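# Flip the serving platter face down onto the drying mat

## Task

Turn over the serving platter, which starts face up, and lay it face down on the drying mat, then release it. It must not be in contact with any fixed part of the rig (rails, edges, posts, braces, brackets, arm bases, mounts). After it begins to tip, the attempt is lost if the platter is moved quickly, or if it rotates or drops quickly after passing upright on its rim. It fails if any loose object is still in a gripper at the end, or if a closed gripper has both fingers pushing hard down on the platter. It does not count if the platter only stays put because the robot holds it. Anything the robot is touching at the end must not settle more than about a fingernail's thickness once left alone.

## Robot and tools

Robot: two 6-joint arms, left_arm and right_arm, each ending in a two-finger parallel gripper. URDF root poses in the scene frame: left_arm (-0.011, +0.264, +0.182) m, quat_wxyz (+0.988, -0.075, +0.132, -0.011); right_arm (+0.009, -0.275, +0.182) m, quat_wxyz (+0.988, +0.077, +0.130, -0.005). Bases may be tilted. Joint ranges (rad), base to hand: waist -2.618 to 3.054, shoulder 0.000 to 3.142, elbow 0.000 to 3.142, wrist pitch -1.571 to 1.571, wrist yaw -1.571 to 1.571, wrist roll -2.094 to 2.094. Any mounting plates and the metal frame on the floor behind the arms are fixed obstacles.

Frames: the scene frame has its origin on the table surface midway between the arms, +z up, +x reaching out over the table, left_arm on the +y side. 'Left' and 'right' are arm names, not image sides. Each gripper has its own axes: fingers point along its +z, and they open and close along its y. end_effector_position is the spot between the finger pads, roughly 1 cm short of the tips.

execute_actions: argument actions is a list holding zero or one item. An empty list just reports the state. An item {"rows": [...], "steps": n} plays up to 15 rows, one per control step of 1/30 s; steps is at most 15 (default 15), and the final row repeats to fill the count. An item {"steps": n} alone is a wait of up to 300 steps, counted from the previous result so that reply time is included. Optional pictures (boolean) toggles camera images. A refused call moves nothing.

Row layout: always 14 numbers, each in [-1, 1]: dx, dy, dz, rx, ry, rz, opening for left_arm, then the same seven for right_arm. dx..rz are an offset, not a pose, expressed in that gripper's own axes and measured from its pose in the most recent result showing it (before any such result, and for second or later calls in the same reply, from where it is when the action begins). Every row is taken from that same reference, not added to the row before. Scale: 1.0 equals 0.6 m or 180 degrees; rx, ry, rz form a single rotation vector. opening is absolute: +1 fully open (0.094 m), -1 closed.

move: target is one 14-number row with the same meaning and reference as above. speed is the path top speed in m/s, 0.002 to 0.5, default 0.25; rotation is capped at twice that in rad/s. Each gripper follows a straight line to its target, both finishing together, lasting 0.5 to 10 s (cut off at 10 s). Rotation takes the shorter direction. Paths ignore obstacles and the other arm; grippers lag, drift and can exceed speed, notably near full reach. Opening is applied at the start. The result adds a 'move:' line: done, off_target, moving, held or fault, plus limits (paced = pose clipped; held = a check blocked steps, after which the arm may jump fast), and each gripper's remaining distance. Contacts hit harder at higher speed and with targets placed deeper past the contact.

wait: seconds, 0 to 10; nothing new is sent. zoom_image: camera (cam_head_left, cam_head_right or cam_high) and region [x0, y0, x1, y1] in pixels from the top-left, at most 504 by 504; it enlarges that camera's last image. read_manual: section "licences" only; no motion. finished_scene: scene number; ends the scene permanently and reports success. Answering without any tool call ends everything.

Control behaviour: each step, the commanded pose is clipped to within 70 mm and 16 degrees of the measured pose, then damped IK drives the joints, favouring position over orientation. Elbows stop just before straight. Arms tend to settle a centimetre or more low, and repeated zero offsets let them sag. To keep an arm still, send the correction back to its desired pose in a reply's first call and zeros afterward, raising the aim if it still droops. After an action the arm only continues to its last clipped pose (at most 70 mm more), so check the result and send the remainder. Fingers keep moving between commands. The simulation runs while you think and write.

Results: a state line 'left_arm: … | right_arm: …' with each gripper position (m) and quat_wxyz in the scene frame; printed positions can be off, more at long reach. 'Hand target' shows what the controller is driving toward. 'pose unreachable' means the clearance check altered or blocked that arm's command; HELD marks steps where the command was not fully passed on. grip_measured is the measured finger gap on the command scale; the last Joint positions entry per arm is the gap in metres; each gripper's reading may be off by about 1 mm. To hold something, command about 0.03 below grip_measured (less for a lighter grip). Pad force is about 50 to 62 N, lower on parts thinner than about 2 mm. FAULT lines report arm stops. MOTOR HOT appears from 75 °C; 90 °C stops that arm for 10 s; at 100 °C the arm goes limp and falls. Holding loads heats motors.

Cameras: cam_head_left, cam_head_right, cam_high, each 672x504, listed in that order; calibration is given with K, distortion and T_world_to_cam.

Avoid: arms striking or pressing each other, knocking anything off the table, fast motion once the platter tips, finishing with an object gripped, closed fingers bearing down on the platter, and hard impacts or drops. Loose objects may get brief random shoves.

Each tool is called as name(argument=value, ...) on one line, values as JSON.

## Session

execute_actions(actions=[])

Scene clock: 0.00 s of 3974.00 s.
left_arm: end_effector_position=(+0.2825, +0.2039, +0.1724) grip_measured=+1.000 end_effector_quat_wxyz=(+0.019, +0.447, +0.885, +0.132) | right_arm: end_effector_position=(+0.1075, -0.5421, +0.1990) grip_measured=+1.000 end_effector_quat_wxyz=(+0.158, +0.799, +0.579, +0.026)
Joint positions: left_arm=[-0.511  1.524  0.863 -0.723 -0.528  0.435  0.094] | right_arm=[-1.547  1.203  0.668 -0.613 -0.469  0.445  0.094]
Joint velocities: left_arm=[ 0.002  0.012 -0.007 -0.022  0.007 -0.007  0.   ] | right_arm=[ 0.002 -0.007 -0.012 -0.007 -0.022 -0.037  0.   ]
Hand target (left_arm): +0.284, +0.203, +0.174; +0.022, +0.447, +0.884, +0.133
Hand target (right_arm): +0.107, -0.544, +0.201; +0.160, +0.799, +0.580, +0.024

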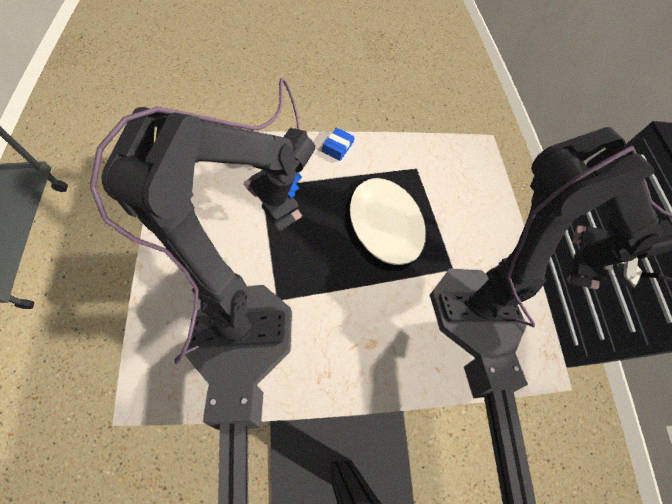

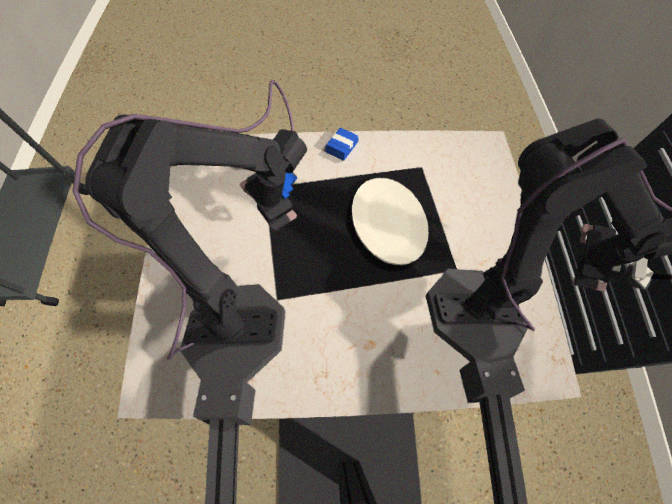

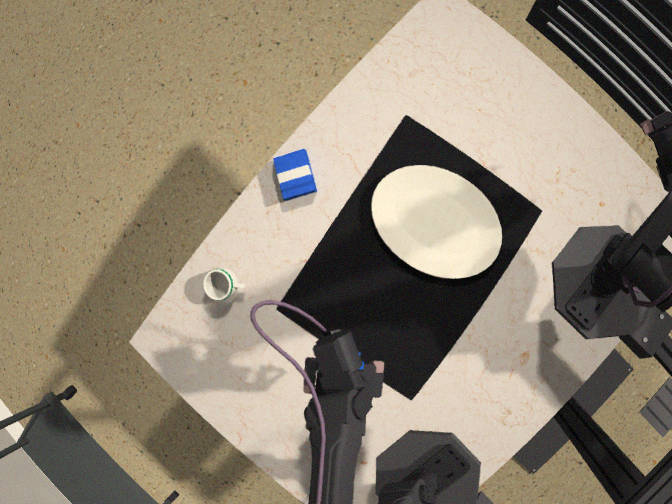

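zoom_image(camera="cam_head_left", region=[250, 150, 470, 310])

zoom_image(camera="cam_high", region=[340, 140, 560, 300])

Region (250, 150, 470, 310) of cam_head_left's 672x504 image, scaled by 2.291, with more detail than that image has; it fills the top 367 rows of this view, and the rest is white.

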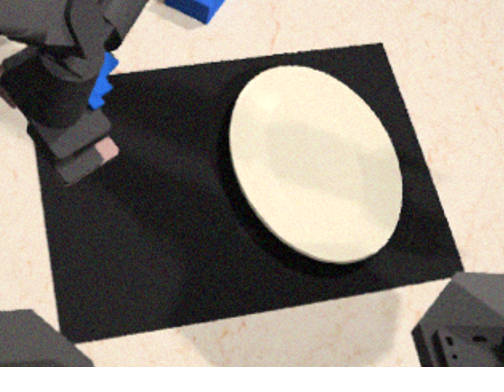

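Region (340, 140, 560, 300) of cam_high's 672x504 image, scaled by 2.291, with more detail than that image has; it fills the top 367 rows of this view, and the rest is white.

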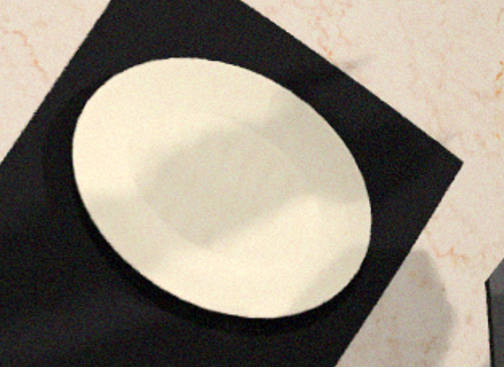

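move(target=[-0.23,-0.25,0.088,0.392,-0.21,-0.388,-0.1,0,0,0,0,0,0,1])

Scene clock: 47.47 s of 3974.00 s.
left_arm: end_effector_position=(+0.2749, +0.0202, +0.0778) grip_measured=-0.098 end_effector_quat_wxyz=(+0.116, -0.149, +0.825, -0.532) | right_arm: end_effector_position=(+0.1075, -0.5421, +0.1990) grip_measured=+1.000 end_effector_quat_wxyz=(+0.158, +0.799, +0.579, +0.026)
Joint positions: left_arm=[-0.369  2.381  0.458  1.4    0.578 -0.894  0.042] | right_arm=[-1.547  1.203  0.668 -0.613 -0.469  0.445  0.094]
Joint velocities: left_arm=[-0.007  0.002 -0.007  0.037  0.007  0.037 -0.001] | right_arm=[-0.017  0.012  0.012  0.037 -0.066 -0.066  0.   ]
Hand target (left_arm): +0.260, +0.019, +0.073; +0.098, -0.148, +0.830, -0.528
Hand target (right_arm): +0.107, -0.542, +0.199; +0.158, +0.799, +0.579, +0.026
Off the commanded pose (left_arm): 0.020 m, 3 deg.
Off the commanded pose (right_arm): 0.000 m, 0 deg.
After step 90, 39.87 s passed at rest.
move: off_target (left_arm)

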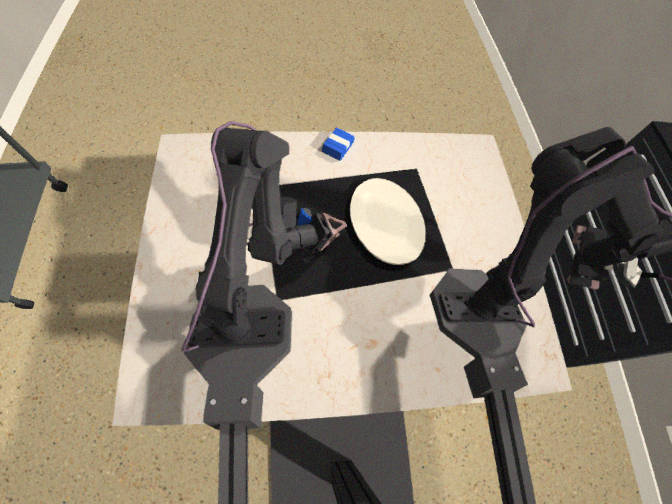

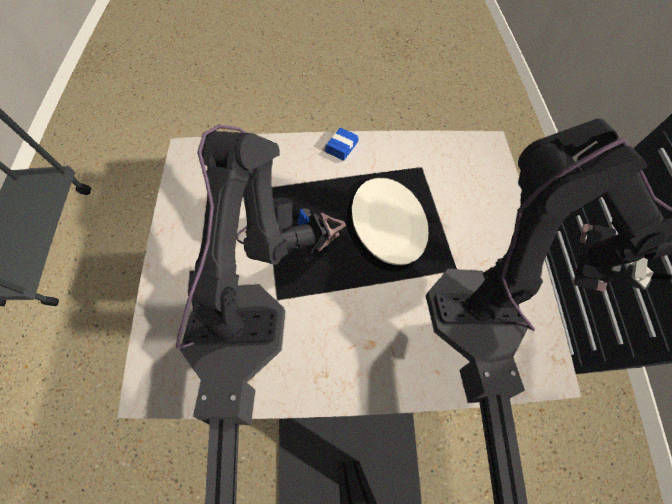

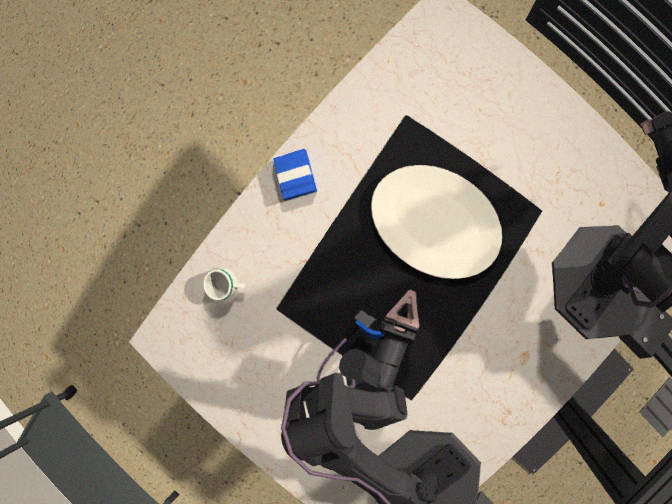

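move(target=[0.03,0.045,0.03,0,0,0,-0.1,0,0,0,0,0,0,1], speed=0.1)

zoom_image(camera="cam_high", region=[320, 200, 500, 380])

Scene clock: 54.57 s of 3974.00 s.
left_arm: end_effector_position=(+0.2614, +0.0144, +0.0471) grip_measured=-0.098 end_effector_quat_wxyz=(+0.116, -0.154, +0.827, -0.529) | right_arm: end_effector_position=(+0.1075, -0.5421, +0.1990) grip_measured=+1.000 end_effector_quat_wxyz=(+0.158, +0.799, +0.579, +0.026)
Joint positions: left_arm=[-0.386  2.571  0.505  1.544  0.555 -0.91   0.042] | right_arm=[-1.547  1.203  0.668 -0.613 -0.469  0.445  0.094]
Joint velocities: left_arm=[-0.012  0.012 -0.012 -0.066  0.007 -0.007  0.002] | right_arm=[-0.002  0.002  0.017 -0.022 -0.007  0.022  0.   ]
Hand target (left_arm): +0.262, +0.009, +0.045; +0.116, -0.149, +0.825, -0.532
Hand target (right_arm): +0.107, -0.542, +0.199; +0.158, +0.799, +0.579, +0.026
Off the commanded pose (left_arm): 0.006 m, 1 deg.
Off the commanded pose (right_arm): 0.000 m, 0 deg.
After step 90, 3.10 s passed at rest.
move: done

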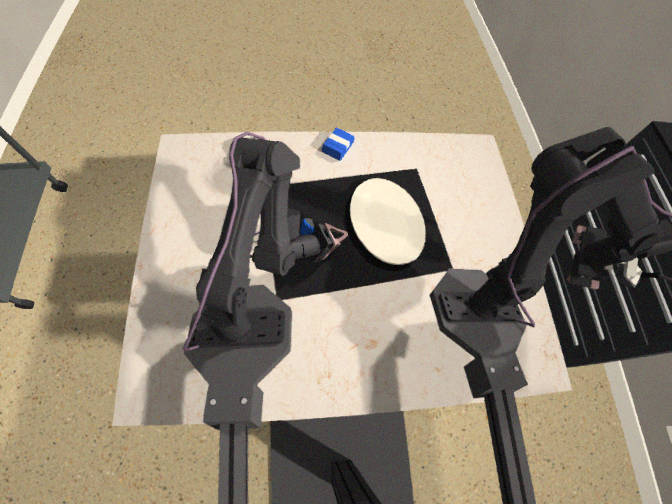

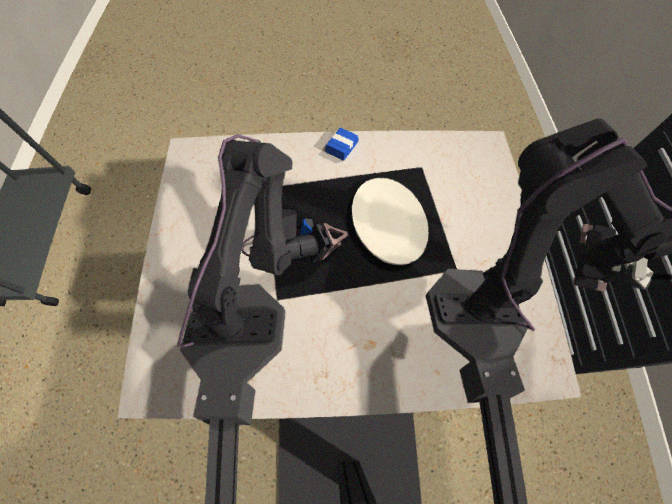

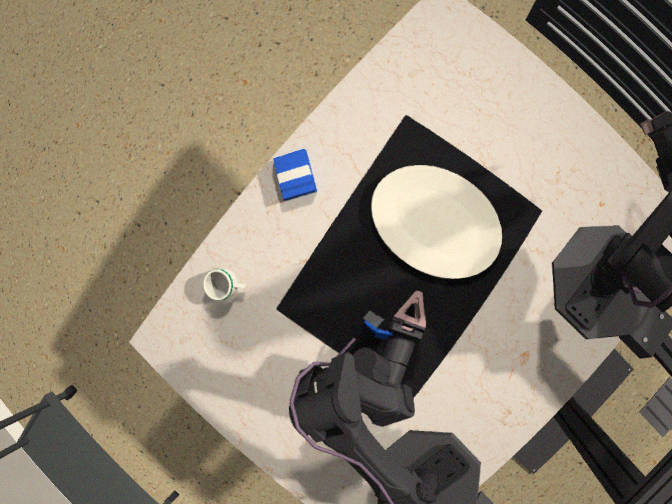

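Region (320, 200, 500, 380) of cam_high's 672x504 image, scaled by 2.800, with more detail than that image has.

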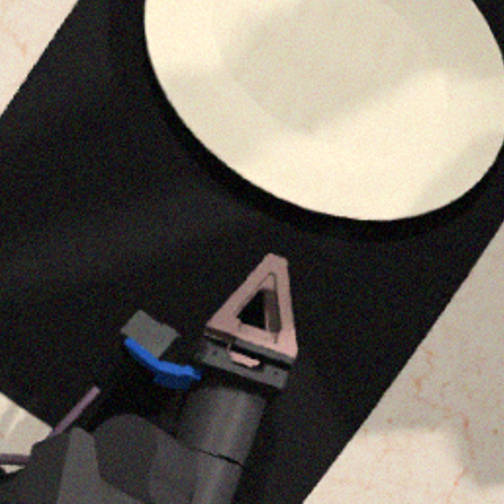

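move(target=[0,0.02,0,-0.07,0,0,-0.1,0,0,0,0,0,0,1], speed=0.1)

zoom_image(camera="cam_head_left", region=[280, 180, 400, 280])

Scene clock: 62.83 s of 3974.00 s.
left_arm: end_effector_position=(+0.2662, +0.0213, +0.0354) grip_measured=-0.098 end_effector_quat_wxyz=(+0.104, -0.174, +0.875, -0.440) | right_arm: end_effector_position=(+0.1075, -0.5421, +0.1990) grip_measured=+1.000 end_effector_quat_wxyz=(+0.158, +0.799, +0.579, +0.026)
Joint positions: left_arm=[-0.436  2.401  0.505  1.221  0.369 -0.878  0.042] | right_arm=[-1.547  1.203  0.668 -0.613 -0.469  0.445  0.094]
Joint velocities: left_arm=[-0.007 -0.002 -0.007 -0.051 -0.022  0.037 -0.   ] | right_arm=[ 0.002  0.017 -0.012  0.007  0.007  0.037  0.   ]
Hand target (left_arm): +0.259, +0.020, +0.036; +0.098, -0.165, +0.880, -0.435
Hand target (right_arm): +0.107, -0.542, +0.199; +0.158, +0.799, +0.579, +0.026
Off the commanded pose (left_arm): 0.007 m, 1 deg.
Off the commanded pose (right_arm): 0.000 m, 0 deg.
After step 90, 3.60 s passed at rest.
move: done

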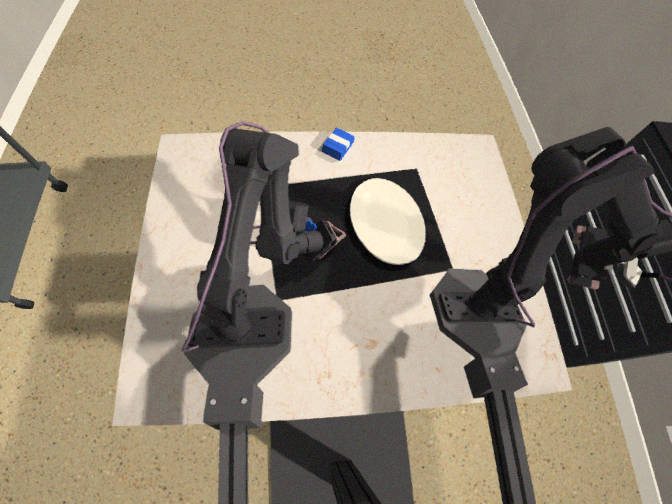

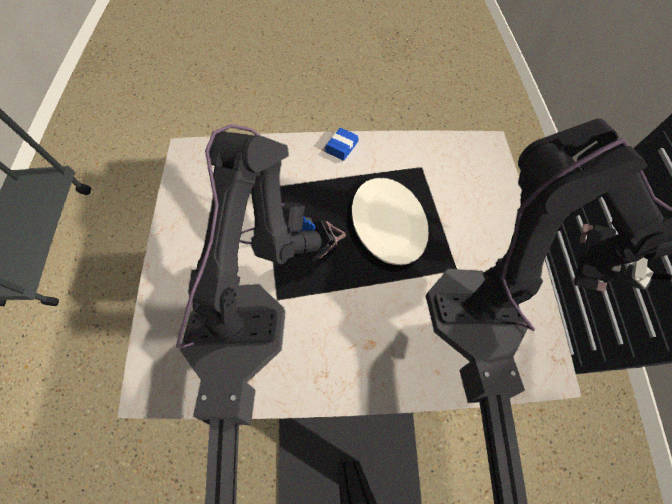

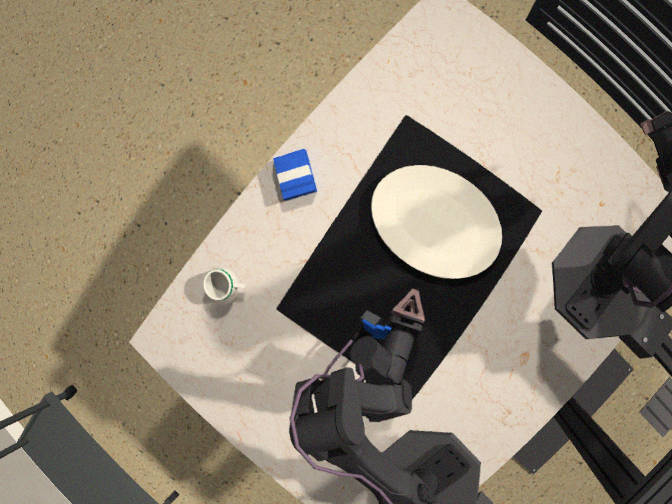

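Region (280, 180, 400, 280) of cam_head_left's 672x504 image, scaled by 4.200, with more detail than that image has.

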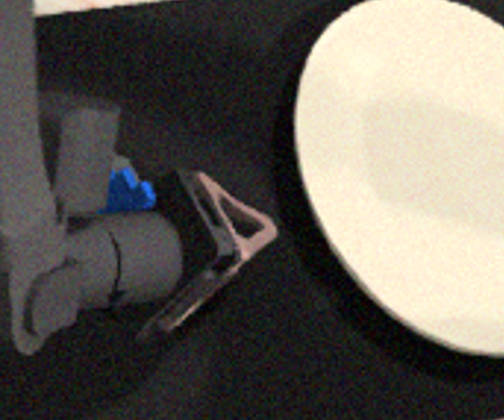

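move(target=[0.005,-0.062,0.087,0,0,0,-0.1,0,0,0,0,0,0,1], speed=0.04)

zoom_image(camera="cam_high", region=[340, 200, 500, 360])

zoom_image(camera="cam_head_left", region=[280, 180, 400, 280])

Scene clock: 77.57 s of 3974.00 s.
left_arm: end_effector_position=(+0.2950, -0.0330, +0.0433) grip_measured=-0.098 end_effector_quat_wxyz=(+0.114, -0.176, +0.870, -0.447) | right_arm: end_effector_position=(+0.1075, -0.5421, +0.1990) grip_measured=+1.000 end_effector_quat_wxyz=(+0.158, +0.799, +0.579, +0.026)
Joint positions: left_arm=[-0.565  2.401  0.685  1.095  0.264 -0.965  0.042] | right_arm=[-1.547  1.203  0.668 -0.613 -0.469  0.445  0.094]
Joint velocities: left_arm=[-0.002 -0.012  0.017 -0.022 -0.037 -0.051  0.   ] | right_arm=[-0.002 -0.022 -0.002  0.022  0.007 -0.022  0.   ]
Hand target (left_arm): +0.289, -0.038, +0.035; +0.104, -0.174, +0.875, -0.440
Hand target (right_arm): +0.107, -0.542, +0.199; +0.158, +0.799, +0.579, +0.026
Off the commanded pose (left_arm): 0.012 m, 2 deg.
Off the commanded pose (right_arm): 0.000 m, 0 deg.
After step 90, 9.87 s passed at rest.
move: off_target (left_arm)

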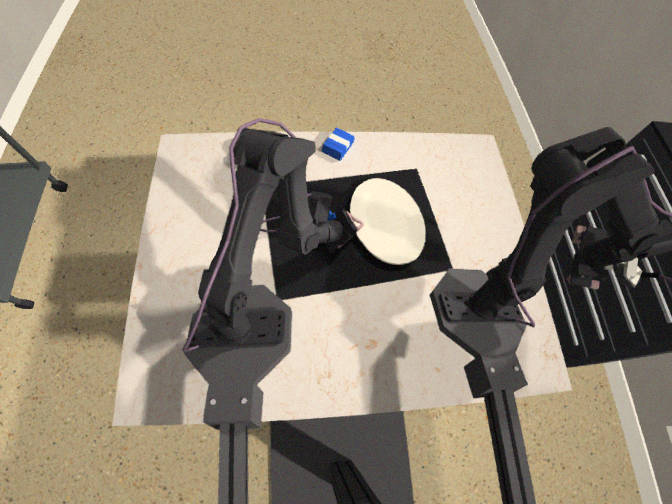

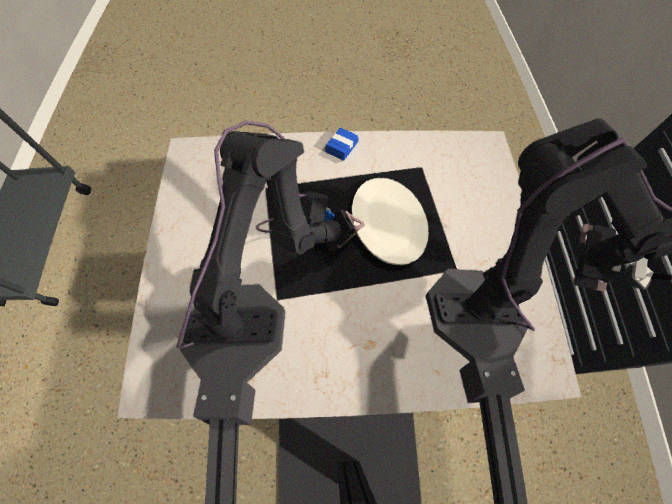

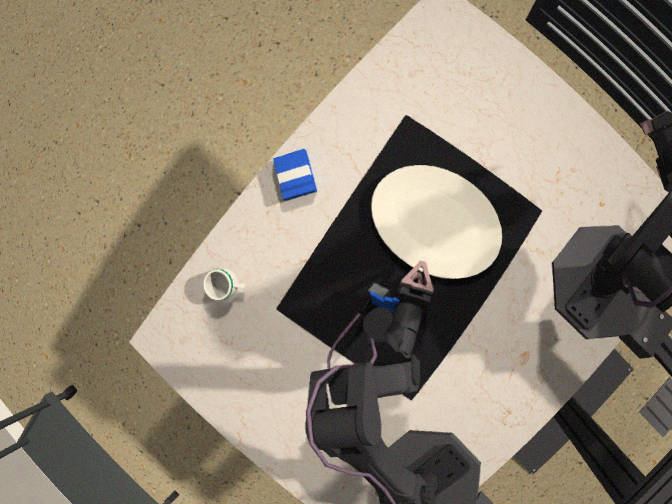

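Region (340, 200, 500, 360) of cam_high's 672x504 image, scaled by 3.150, with more detail than that image has.

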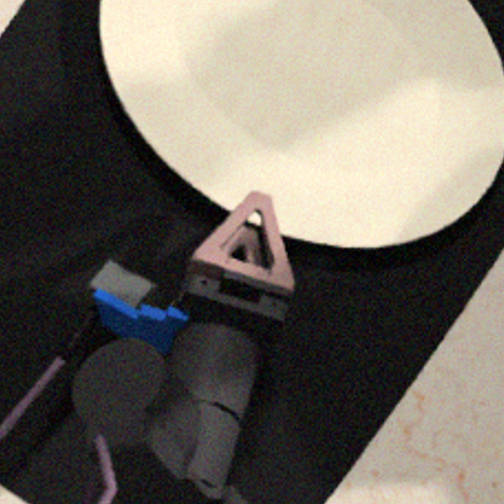

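Region (280, 180, 400, 280) of cam_head_left's 672x504 image, scaled by 4.200, with more detail than that image has.

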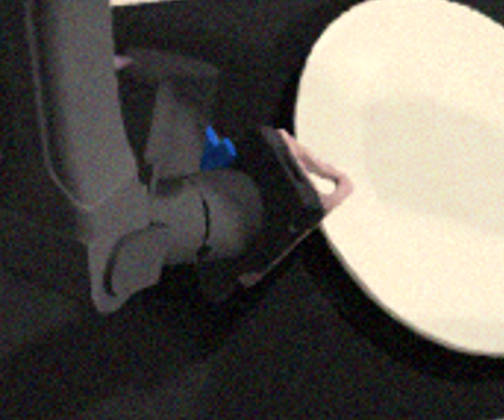

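move(target=[0,0,0.045,0,0,0,-0.1,0,0,0,0,0,0,1], speed=0.03)

move(target=[0,0,0,0,0,0,-1,0,0,0,0,0,0,1])

zoom_image(camera="cam_high", region=[340, 200, 500, 360])

Scene clock: 83.47 s of 3974.00 s.
left_arm: end_effector_position=(+0.3083, -0.0464, +0.0330) grip_measured=-0.098 end_effector_quat_wxyz=(+0.121, -0.179, +0.866, -0.451) | right_arm: end_effector_position=(+0.1075, -0.5421, +0.1990) grip_measured=+1.000 end_effector_quat_wxyz=(+0.158, +0.799, +0.579, +0.026)
Joint positions: left_arm=[-0.572  2.463  0.773  1.087  0.253 -0.975  0.042] | right_arm=[-1.547  1.203  0.668 -0.613 -0.469  0.445  0.094]
Joint velocities: left_arm=[-0.022  0.007  0.017  0.037  0.022 -0.037 -0.001] | right_arm=[ 0.007  0.002 -0.002 -0.007 -0.007 -0.037  0.   ]
Hand target (left_arm): +0.305, -0.053, +0.028; +0.115, -0.176, +0.870, -0.447
Hand target (right_arm): +0.107, -0.542, +0.199; +0.158, +0.799, +0.579, +0.026
Off the commanded pose (left_arm): 0.009 m, 1 deg.
Off the commanded pose (right_arm): 0.000 m, 0 deg.
After step 90, 1.70 s passed at rest.
move: done

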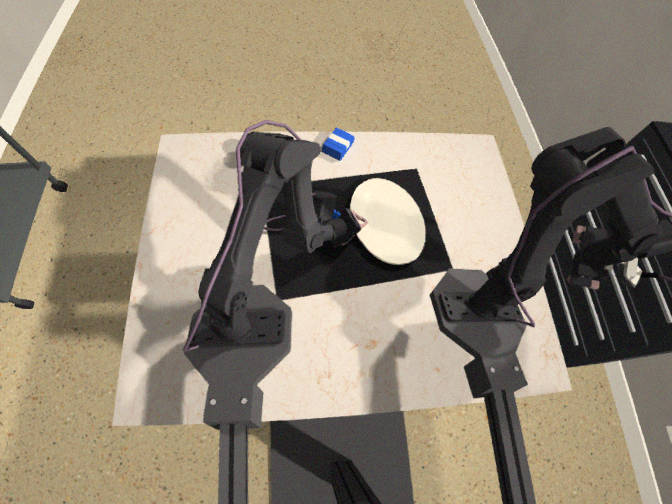

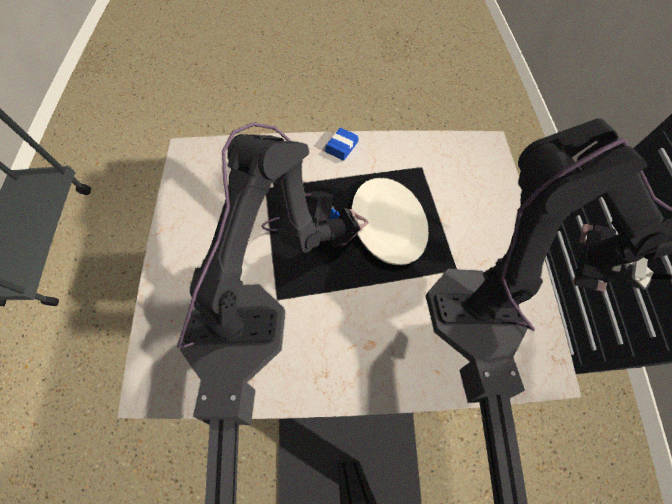

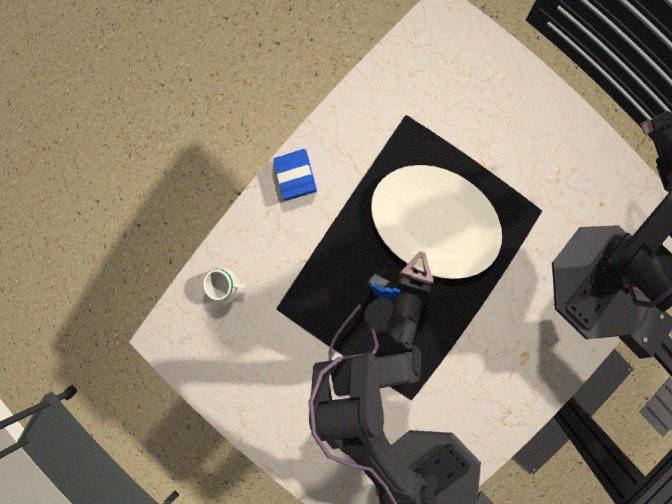

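Scene clock: 83.97 s of 3974.00 s.
left_arm: end_effector_position=(+0.3092, -0.0495, +0.0391) grip_measured=-0.800 end_effector_quat_wxyz=(+0.124, -0.169, +0.860, -0.466) | right_arm: end_effector_position=(+0.1075, -0.5421, +0.1990) grip_measured=+1.000 end_effector_quat_wxyz=(+0.158, +0.799, +0.579, +0.026)
Joint positions: left_arm=[-0.569  2.463  0.77   1.115  0.281 -0.967  0.009] | right_arm=[-1.547  1.203  0.668 -0.613 -0.469  0.445  0.094]
Joint velocities: left_arm=[-0.017 -0.017 -0.017 -0.095 -0.007  0.066  0.001] | right_arm=[-0.012 -0.017  0.012 -0.051 -0.007  0.066  0.   ]
Hand target (left_arm): +0.308, -0.046, +0.033; +0.121, -0.178, +0.866, -0.451
Hand target (right_arm): +0.107, -0.542, +0.199; +0.158, +0.799, +0.579, +0.026
Off the commanded pose (left_arm): 0.007 m, 2 deg.
Off the commanded pose (right_arm): 0.000 m, 0 deg.
move: done

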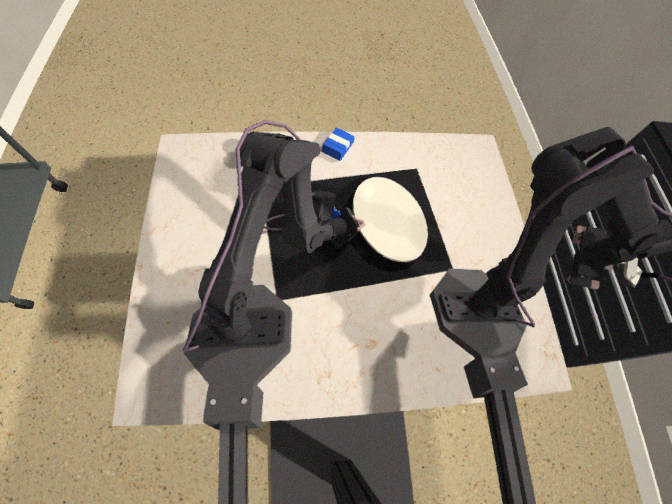

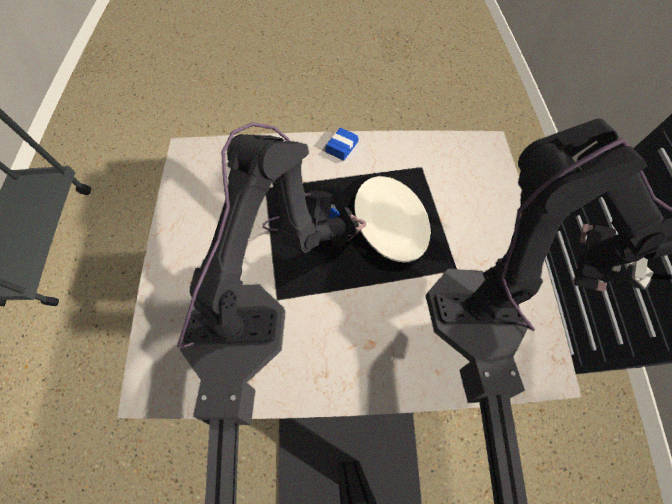

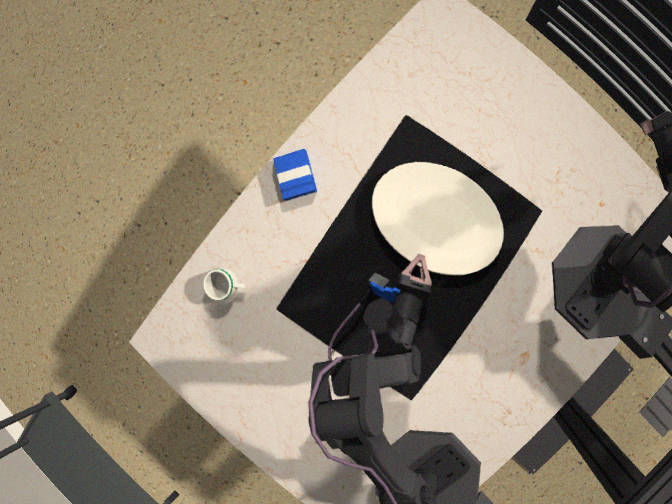

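Region (340, 200, 500, 360) of cam_high's 672x504 image, scaled by 3.150, with more detail than that image has.

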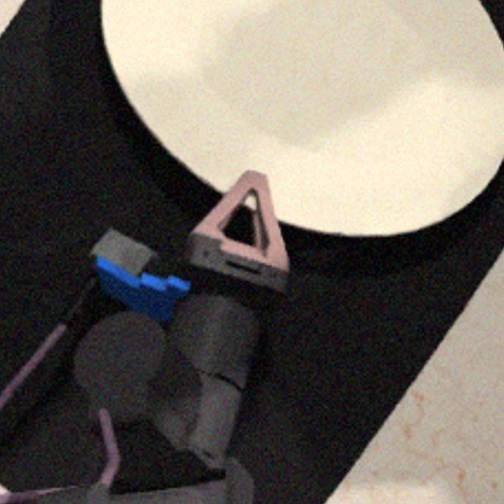

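move(target=[0,-0.23,-0.19,0,0,0,-1,0,0,0,0,0,0,1], speed=0.04)

Scene clock: 102.50 s of 3974.00 s.
left_arm: end_effector_position=(+0.2477, +0.0233, +0.1559) grip_measured=-0.876 end_effector_quat_wxyz=(+0.057, -0.183, +0.939, -0.284) | right_arm: end_effector_position=(+0.1075, -0.5421, +0.1990) grip_measured=+1.000 end_effector_quat_wxyz=(+0.158, +0.799, +0.579, +0.026)
Joint positions: left_arm=[-0.726  1.593  0.599  0.045 -0.008 -1.04   0.006] | right_arm=[-1.547  1.203  0.668 -0.613 -0.469  0.445  0.094]
Joint velocities: left_arm=[-0.012 -0.007  0.012 -0.007 -0.037 -0.007 -0.001] | right_arm=[ 0.012 -0.017  0.002 -0.007  0.007 -0.037  0.   ]
Hand target (left_arm): +0.283, -0.021, +0.221; +0.101, -0.170, +0.893, -0.404
Hand target (right_arm): +0.107, -0.542, +0.199; +0.158, +0.799, +0.579, +0.026
Off the commanded pose (left_arm): 0.094 m, 24 deg; orientation clipped at the last step of the last action.
Off the commanded pose (right_arm): 0.000 m, 0 deg.
After step 90, 8.97 s passed at rest.
move: off_target (left_arm); limits=paced

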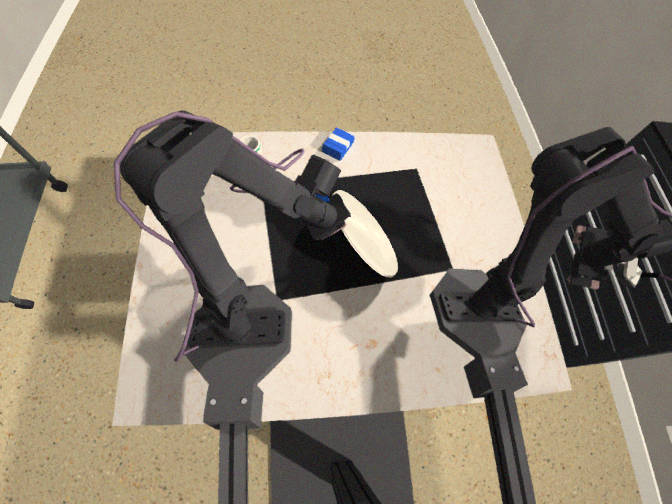

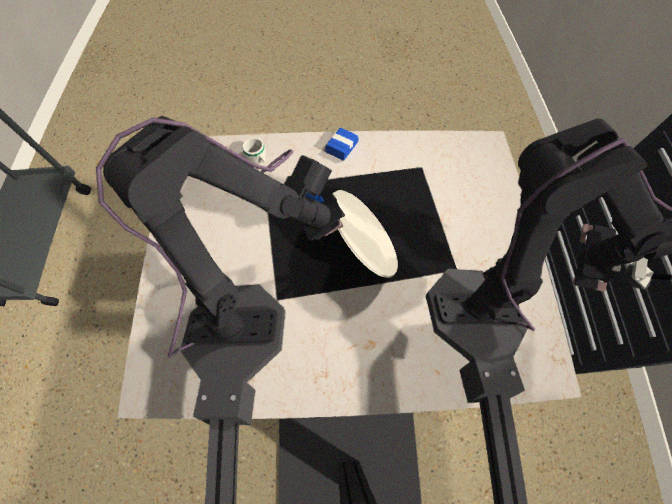

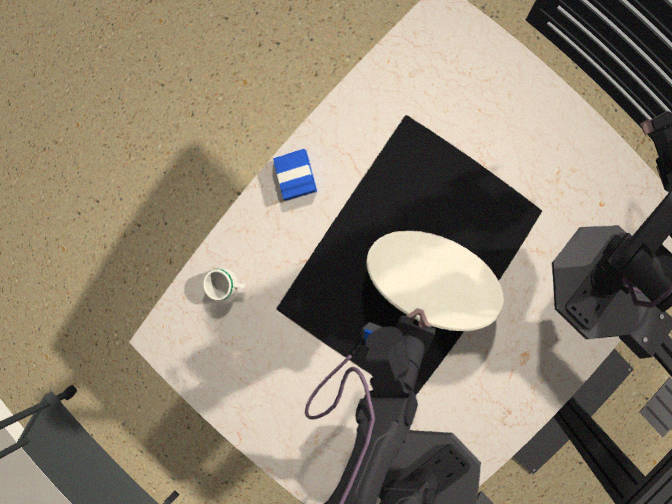

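move(target=[-0.05,-0.11,-0.13,-0.19,0,0,-1,0,0,0,0,0,0,1], speed=0.03)

Scene clock: 122.33 s of 3974.00 s.
left_arm: end_effector_position=(+0.2773, +0.0362, +0.2365) grip_measured=-0.876 end_effector_quat_wxyz=(-0.011, -0.195, +0.980, +0.026) | right_arm: end_effector_position=(+0.1075, -0.5421, +0.1990) grip_measured=+1.000 end_effector_quat_wxyz=(+0.158, +0.799, +0.579, +0.026)
Joint positions: left_arm=[-0.857  1.902  1.528 -1.198 -0.305 -1.282  0.006] | right_arm=[-1.547  1.203  0.668 -0.613 -0.469  0.445  0.094]
Joint velocities: left_arm=[-0.007  0.002 -0.012  0.022  0.007 -0.022 -0.001] | right_arm=[ 0.012 -0.002 -0.002  0.022  0.051  0.022  0.   ]
Hand target (left_arm): +0.279, +0.027, +0.259; -0.001, -0.191, +0.981, +0.004
Hand target (right_arm): +0.107, -0.542, +0.199; +0.158, +0.799, +0.579, +0.026
Off the commanded pose (left_arm): 0.025 m, 3 deg.
Off the commanded pose (right_arm): 0.000 m, 0 deg.
After step 90, 6.80 s passed at rest.
move: off_target (left_arm)

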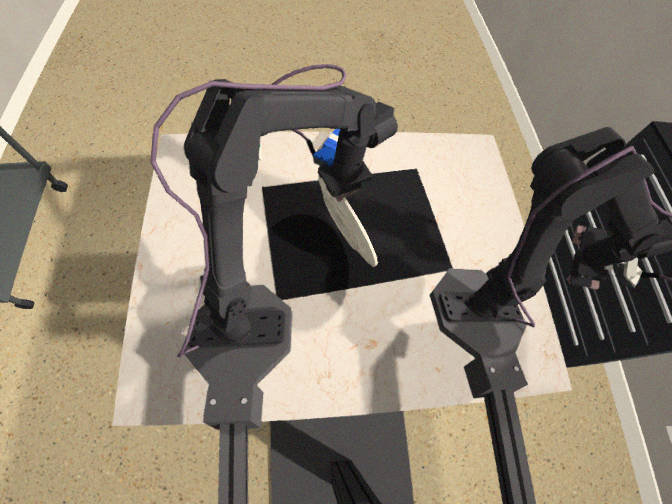

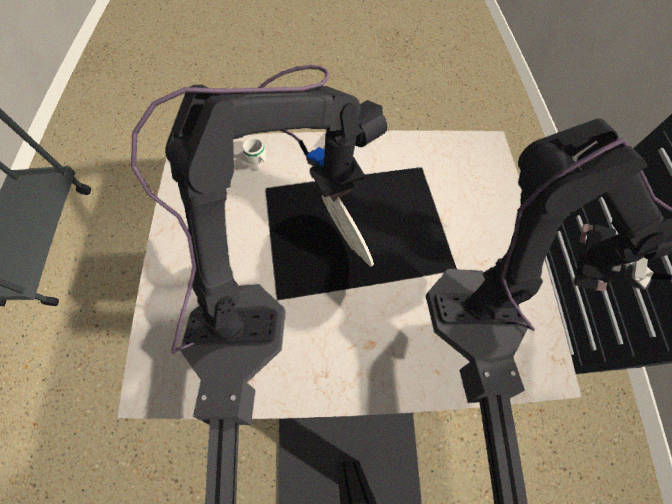

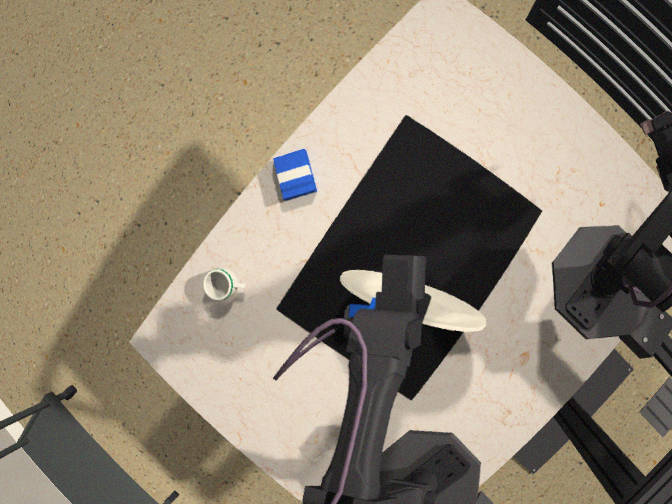

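move(target=[0,0,-0.03,0,0,0.333,-1,0,0,0,0,0,0,1], speed=0.07)

move(target=[0,0,-0.02,0,0,0.333,-1,0,0,0,0,0,0,1], speed=0.07)

move(target=[0,0,-0.02,0,0,0.333,-1,0,0,0,0,0,0,1], speed=0.07)

Scene clock: 137.03 s of 3974.00 s.
left_arm: end_effector_position=(+0.2759, +0.0388, +0.2279) grip_measured=-0.876 end_effector_quat_wxyz=(-0.035, +0.310, +0.950, +0.030) | right_arm: end_effector_position=(+0.1075, -0.5421, +0.1990) grip_measured=+1.000 end_effector_quat_wxyz=(+0.158, +0.799, +0.579, +0.026)
Joint positions: left_arm=[-0.852  1.931  1.532 -1.209 -0.312 -0.263  0.006] | right_arm=[-1.547  1.203  0.668 -0.613 -0.469  0.445  0.094]
Joint velocities: left_arm=[ 0.002  0.002  0.007 -0.037 -0.081 -0.037 -0.   ] | right_arm=[ 0.002 -0.007 -0.002 -0.066  0.066 -0.022  0.   ]
Hand target (left_arm): +0.277, +0.036, +0.253; -0.022, +0.320, +0.947, +0.017
Hand target (right_arm): +0.107, -0.542, +0.199; +0.158, +0.799, +0.579, +0.026
Off the commanded pose (left_arm): 0.027 m, 2 deg.
Off the commanded pose (right_arm): 0.000 m, 0 deg.
After step 90, 3.93 s passed at rest.
move: off_target (left_arm)

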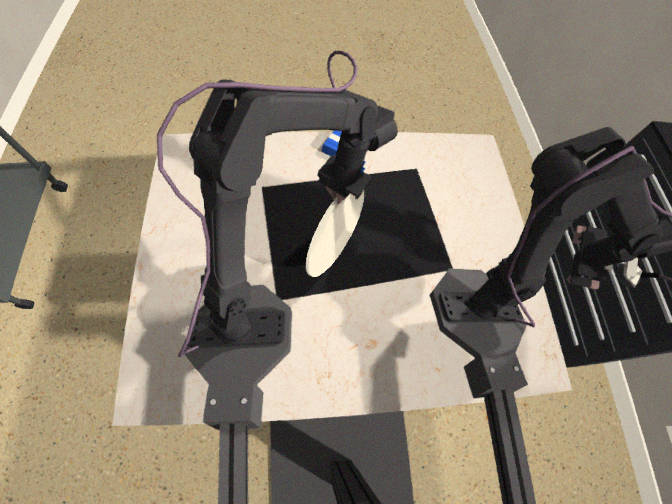

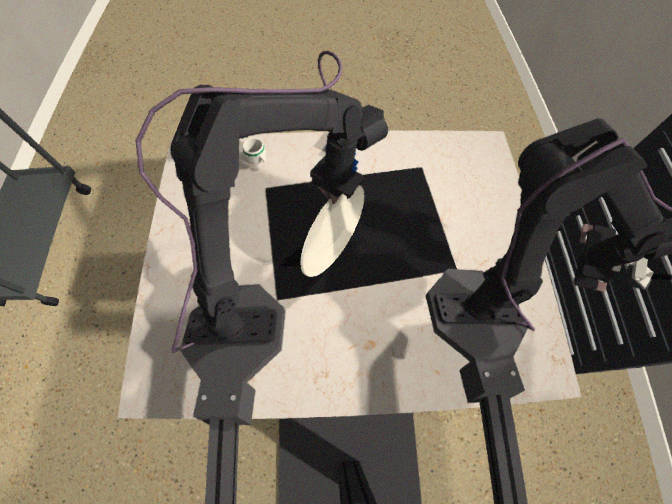

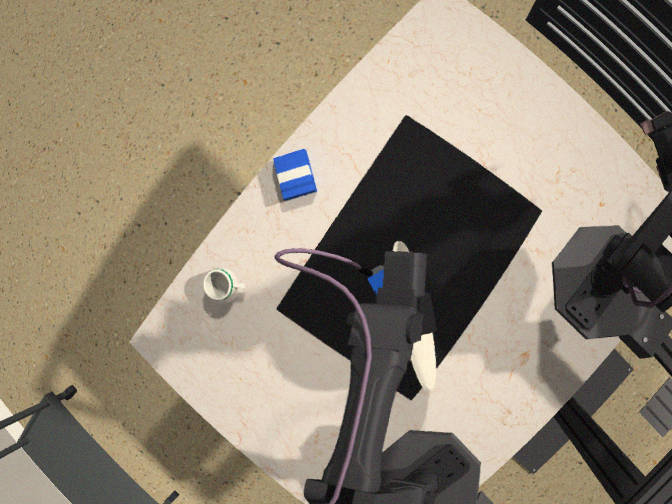

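Scene clock: 144.87 s of 3974.00 s.
left_arm: end_effector_position=(+0.2780, +0.0354, +0.2181) grip_measured=-0.876 end_effector_quat_wxyz=(-0.047, +0.735, +0.676, +0.011) | right_arm: end_effector_position=(+0.1075, -0.5421, +0.1990) grip_measured=+1.000 end_effector_quat_wxyz=(+0.158, +0.799, +0.579, +0.026)
Joint positions: left_arm=[-0.847  1.959  1.532 -1.185 -0.316  0.763  0.006] | right_arm=[-1.547  1.203  0.668 -0.613 -0.469  0.445  0.094]
Joint velocities: left_arm=[-0.007 -0.002 -0.012  0.007 -0.022  0.081  0.001] | right_arm=[ 0.017  0.012 -0.002 -0.066  0.007  0.037  0.   ]
Hand target (left_arm): +0.276, +0.038, +0.239; -0.045, +0.743, +0.668, +0.008
Hand target (right_arm): +0.107, -0.542, +0.199; +0.158, +0.799, +0.579, +0.026
Off the commanded pose (left_arm): 0.022 m, 1 deg.
Off the commanded pose (right_arm): 0.000 m, 0 deg.
move: off_target (left_arm)

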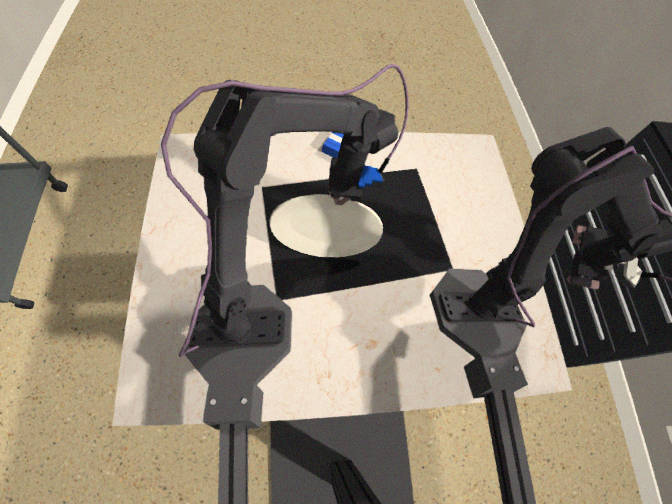

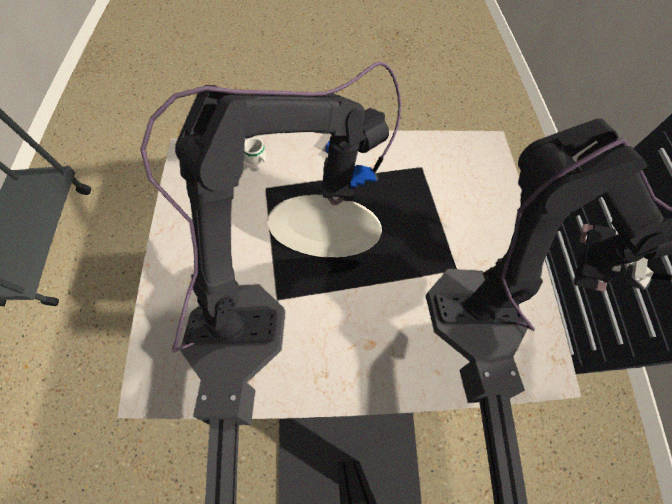

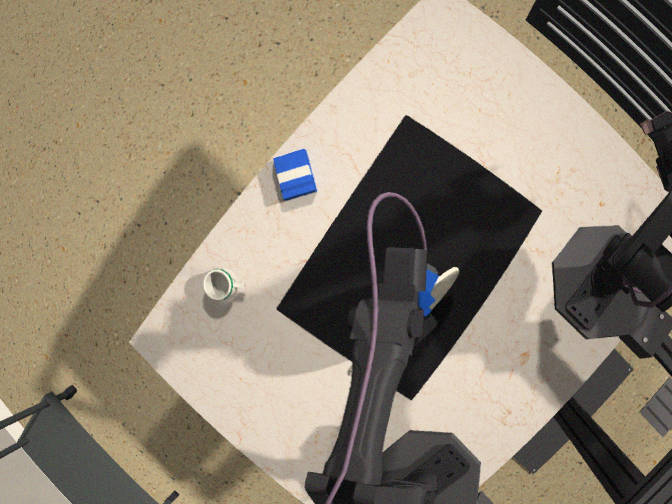

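Scene clock: 152.70 s of 3974.00 s.
left_arm: end_effector_position=(+0.2785, +0.0314, +0.2084) grip_measured=-0.877 end_effector_quat_wxyz=(-0.048, +0.972, +0.229, -0.017) | right_arm: end_effector_position=(+0.1075, -0.5421, +0.1990) grip_measured=+1.000 end_effector_quat_wxyz=(+0.158, +0.799, +0.579, +0.026)
Joint positions: left_arm=[-0.843  1.985  1.532 -1.162 -0.31   1.792  0.006] | right_arm=[-1.547  1.203  0.668 -0.613 -0.469  0.445  0.094]
Joint velocities: left_arm=[ 0.002 -0.002 -0.002 -0.007 -0.022  0.037 -0.001] | right_arm=[-0.002  0.002  0.017 -0.022 -0.037 -0.022  0.   ]
Hand target (left_arm): +0.279, +0.035, +0.229; -0.046, +0.975, +0.218, -0.014
Hand target (right_arm): +0.107, -0.542, +0.199; +0.158, +0.799, +0.579, +0.026
Off the commanded pose (left_arm): 0.022 m, 1 deg.
Off the commanded pose (right_arm): 0.000 m, 0 deg.
move: off_target (left_arm)

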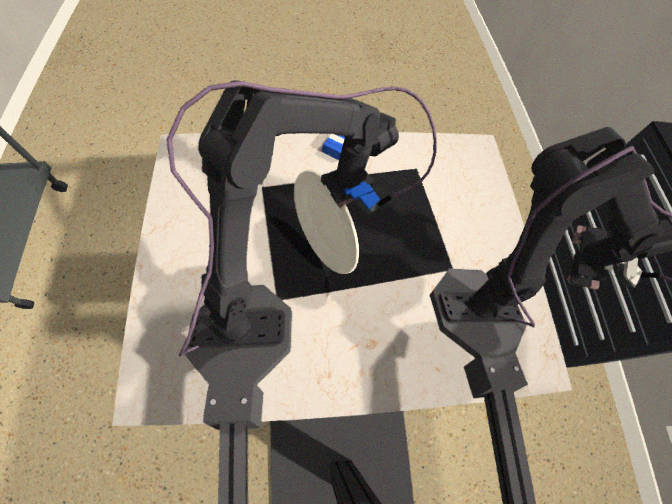

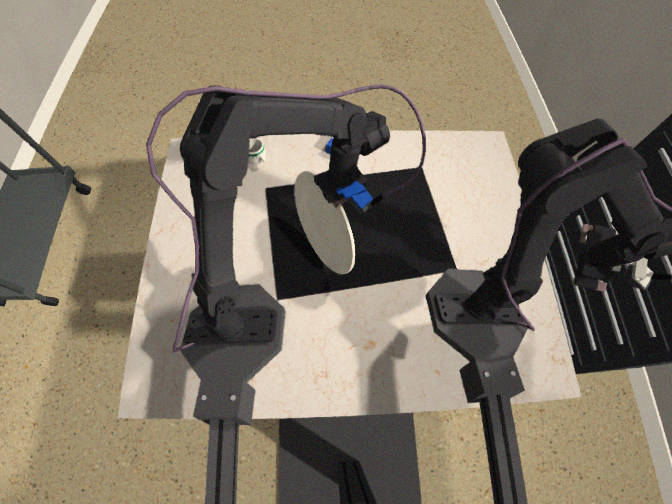

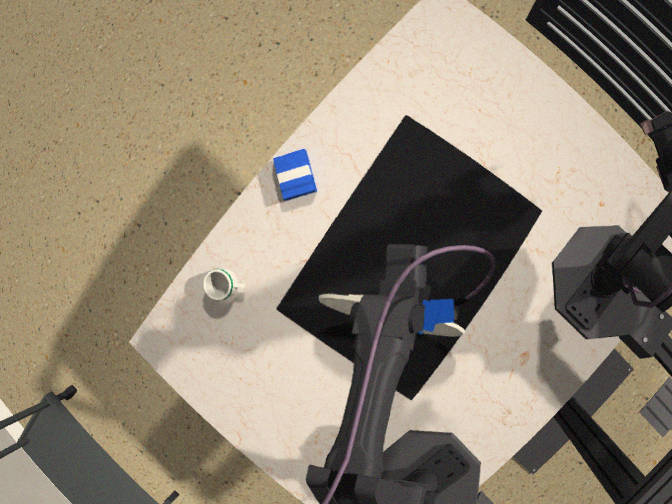

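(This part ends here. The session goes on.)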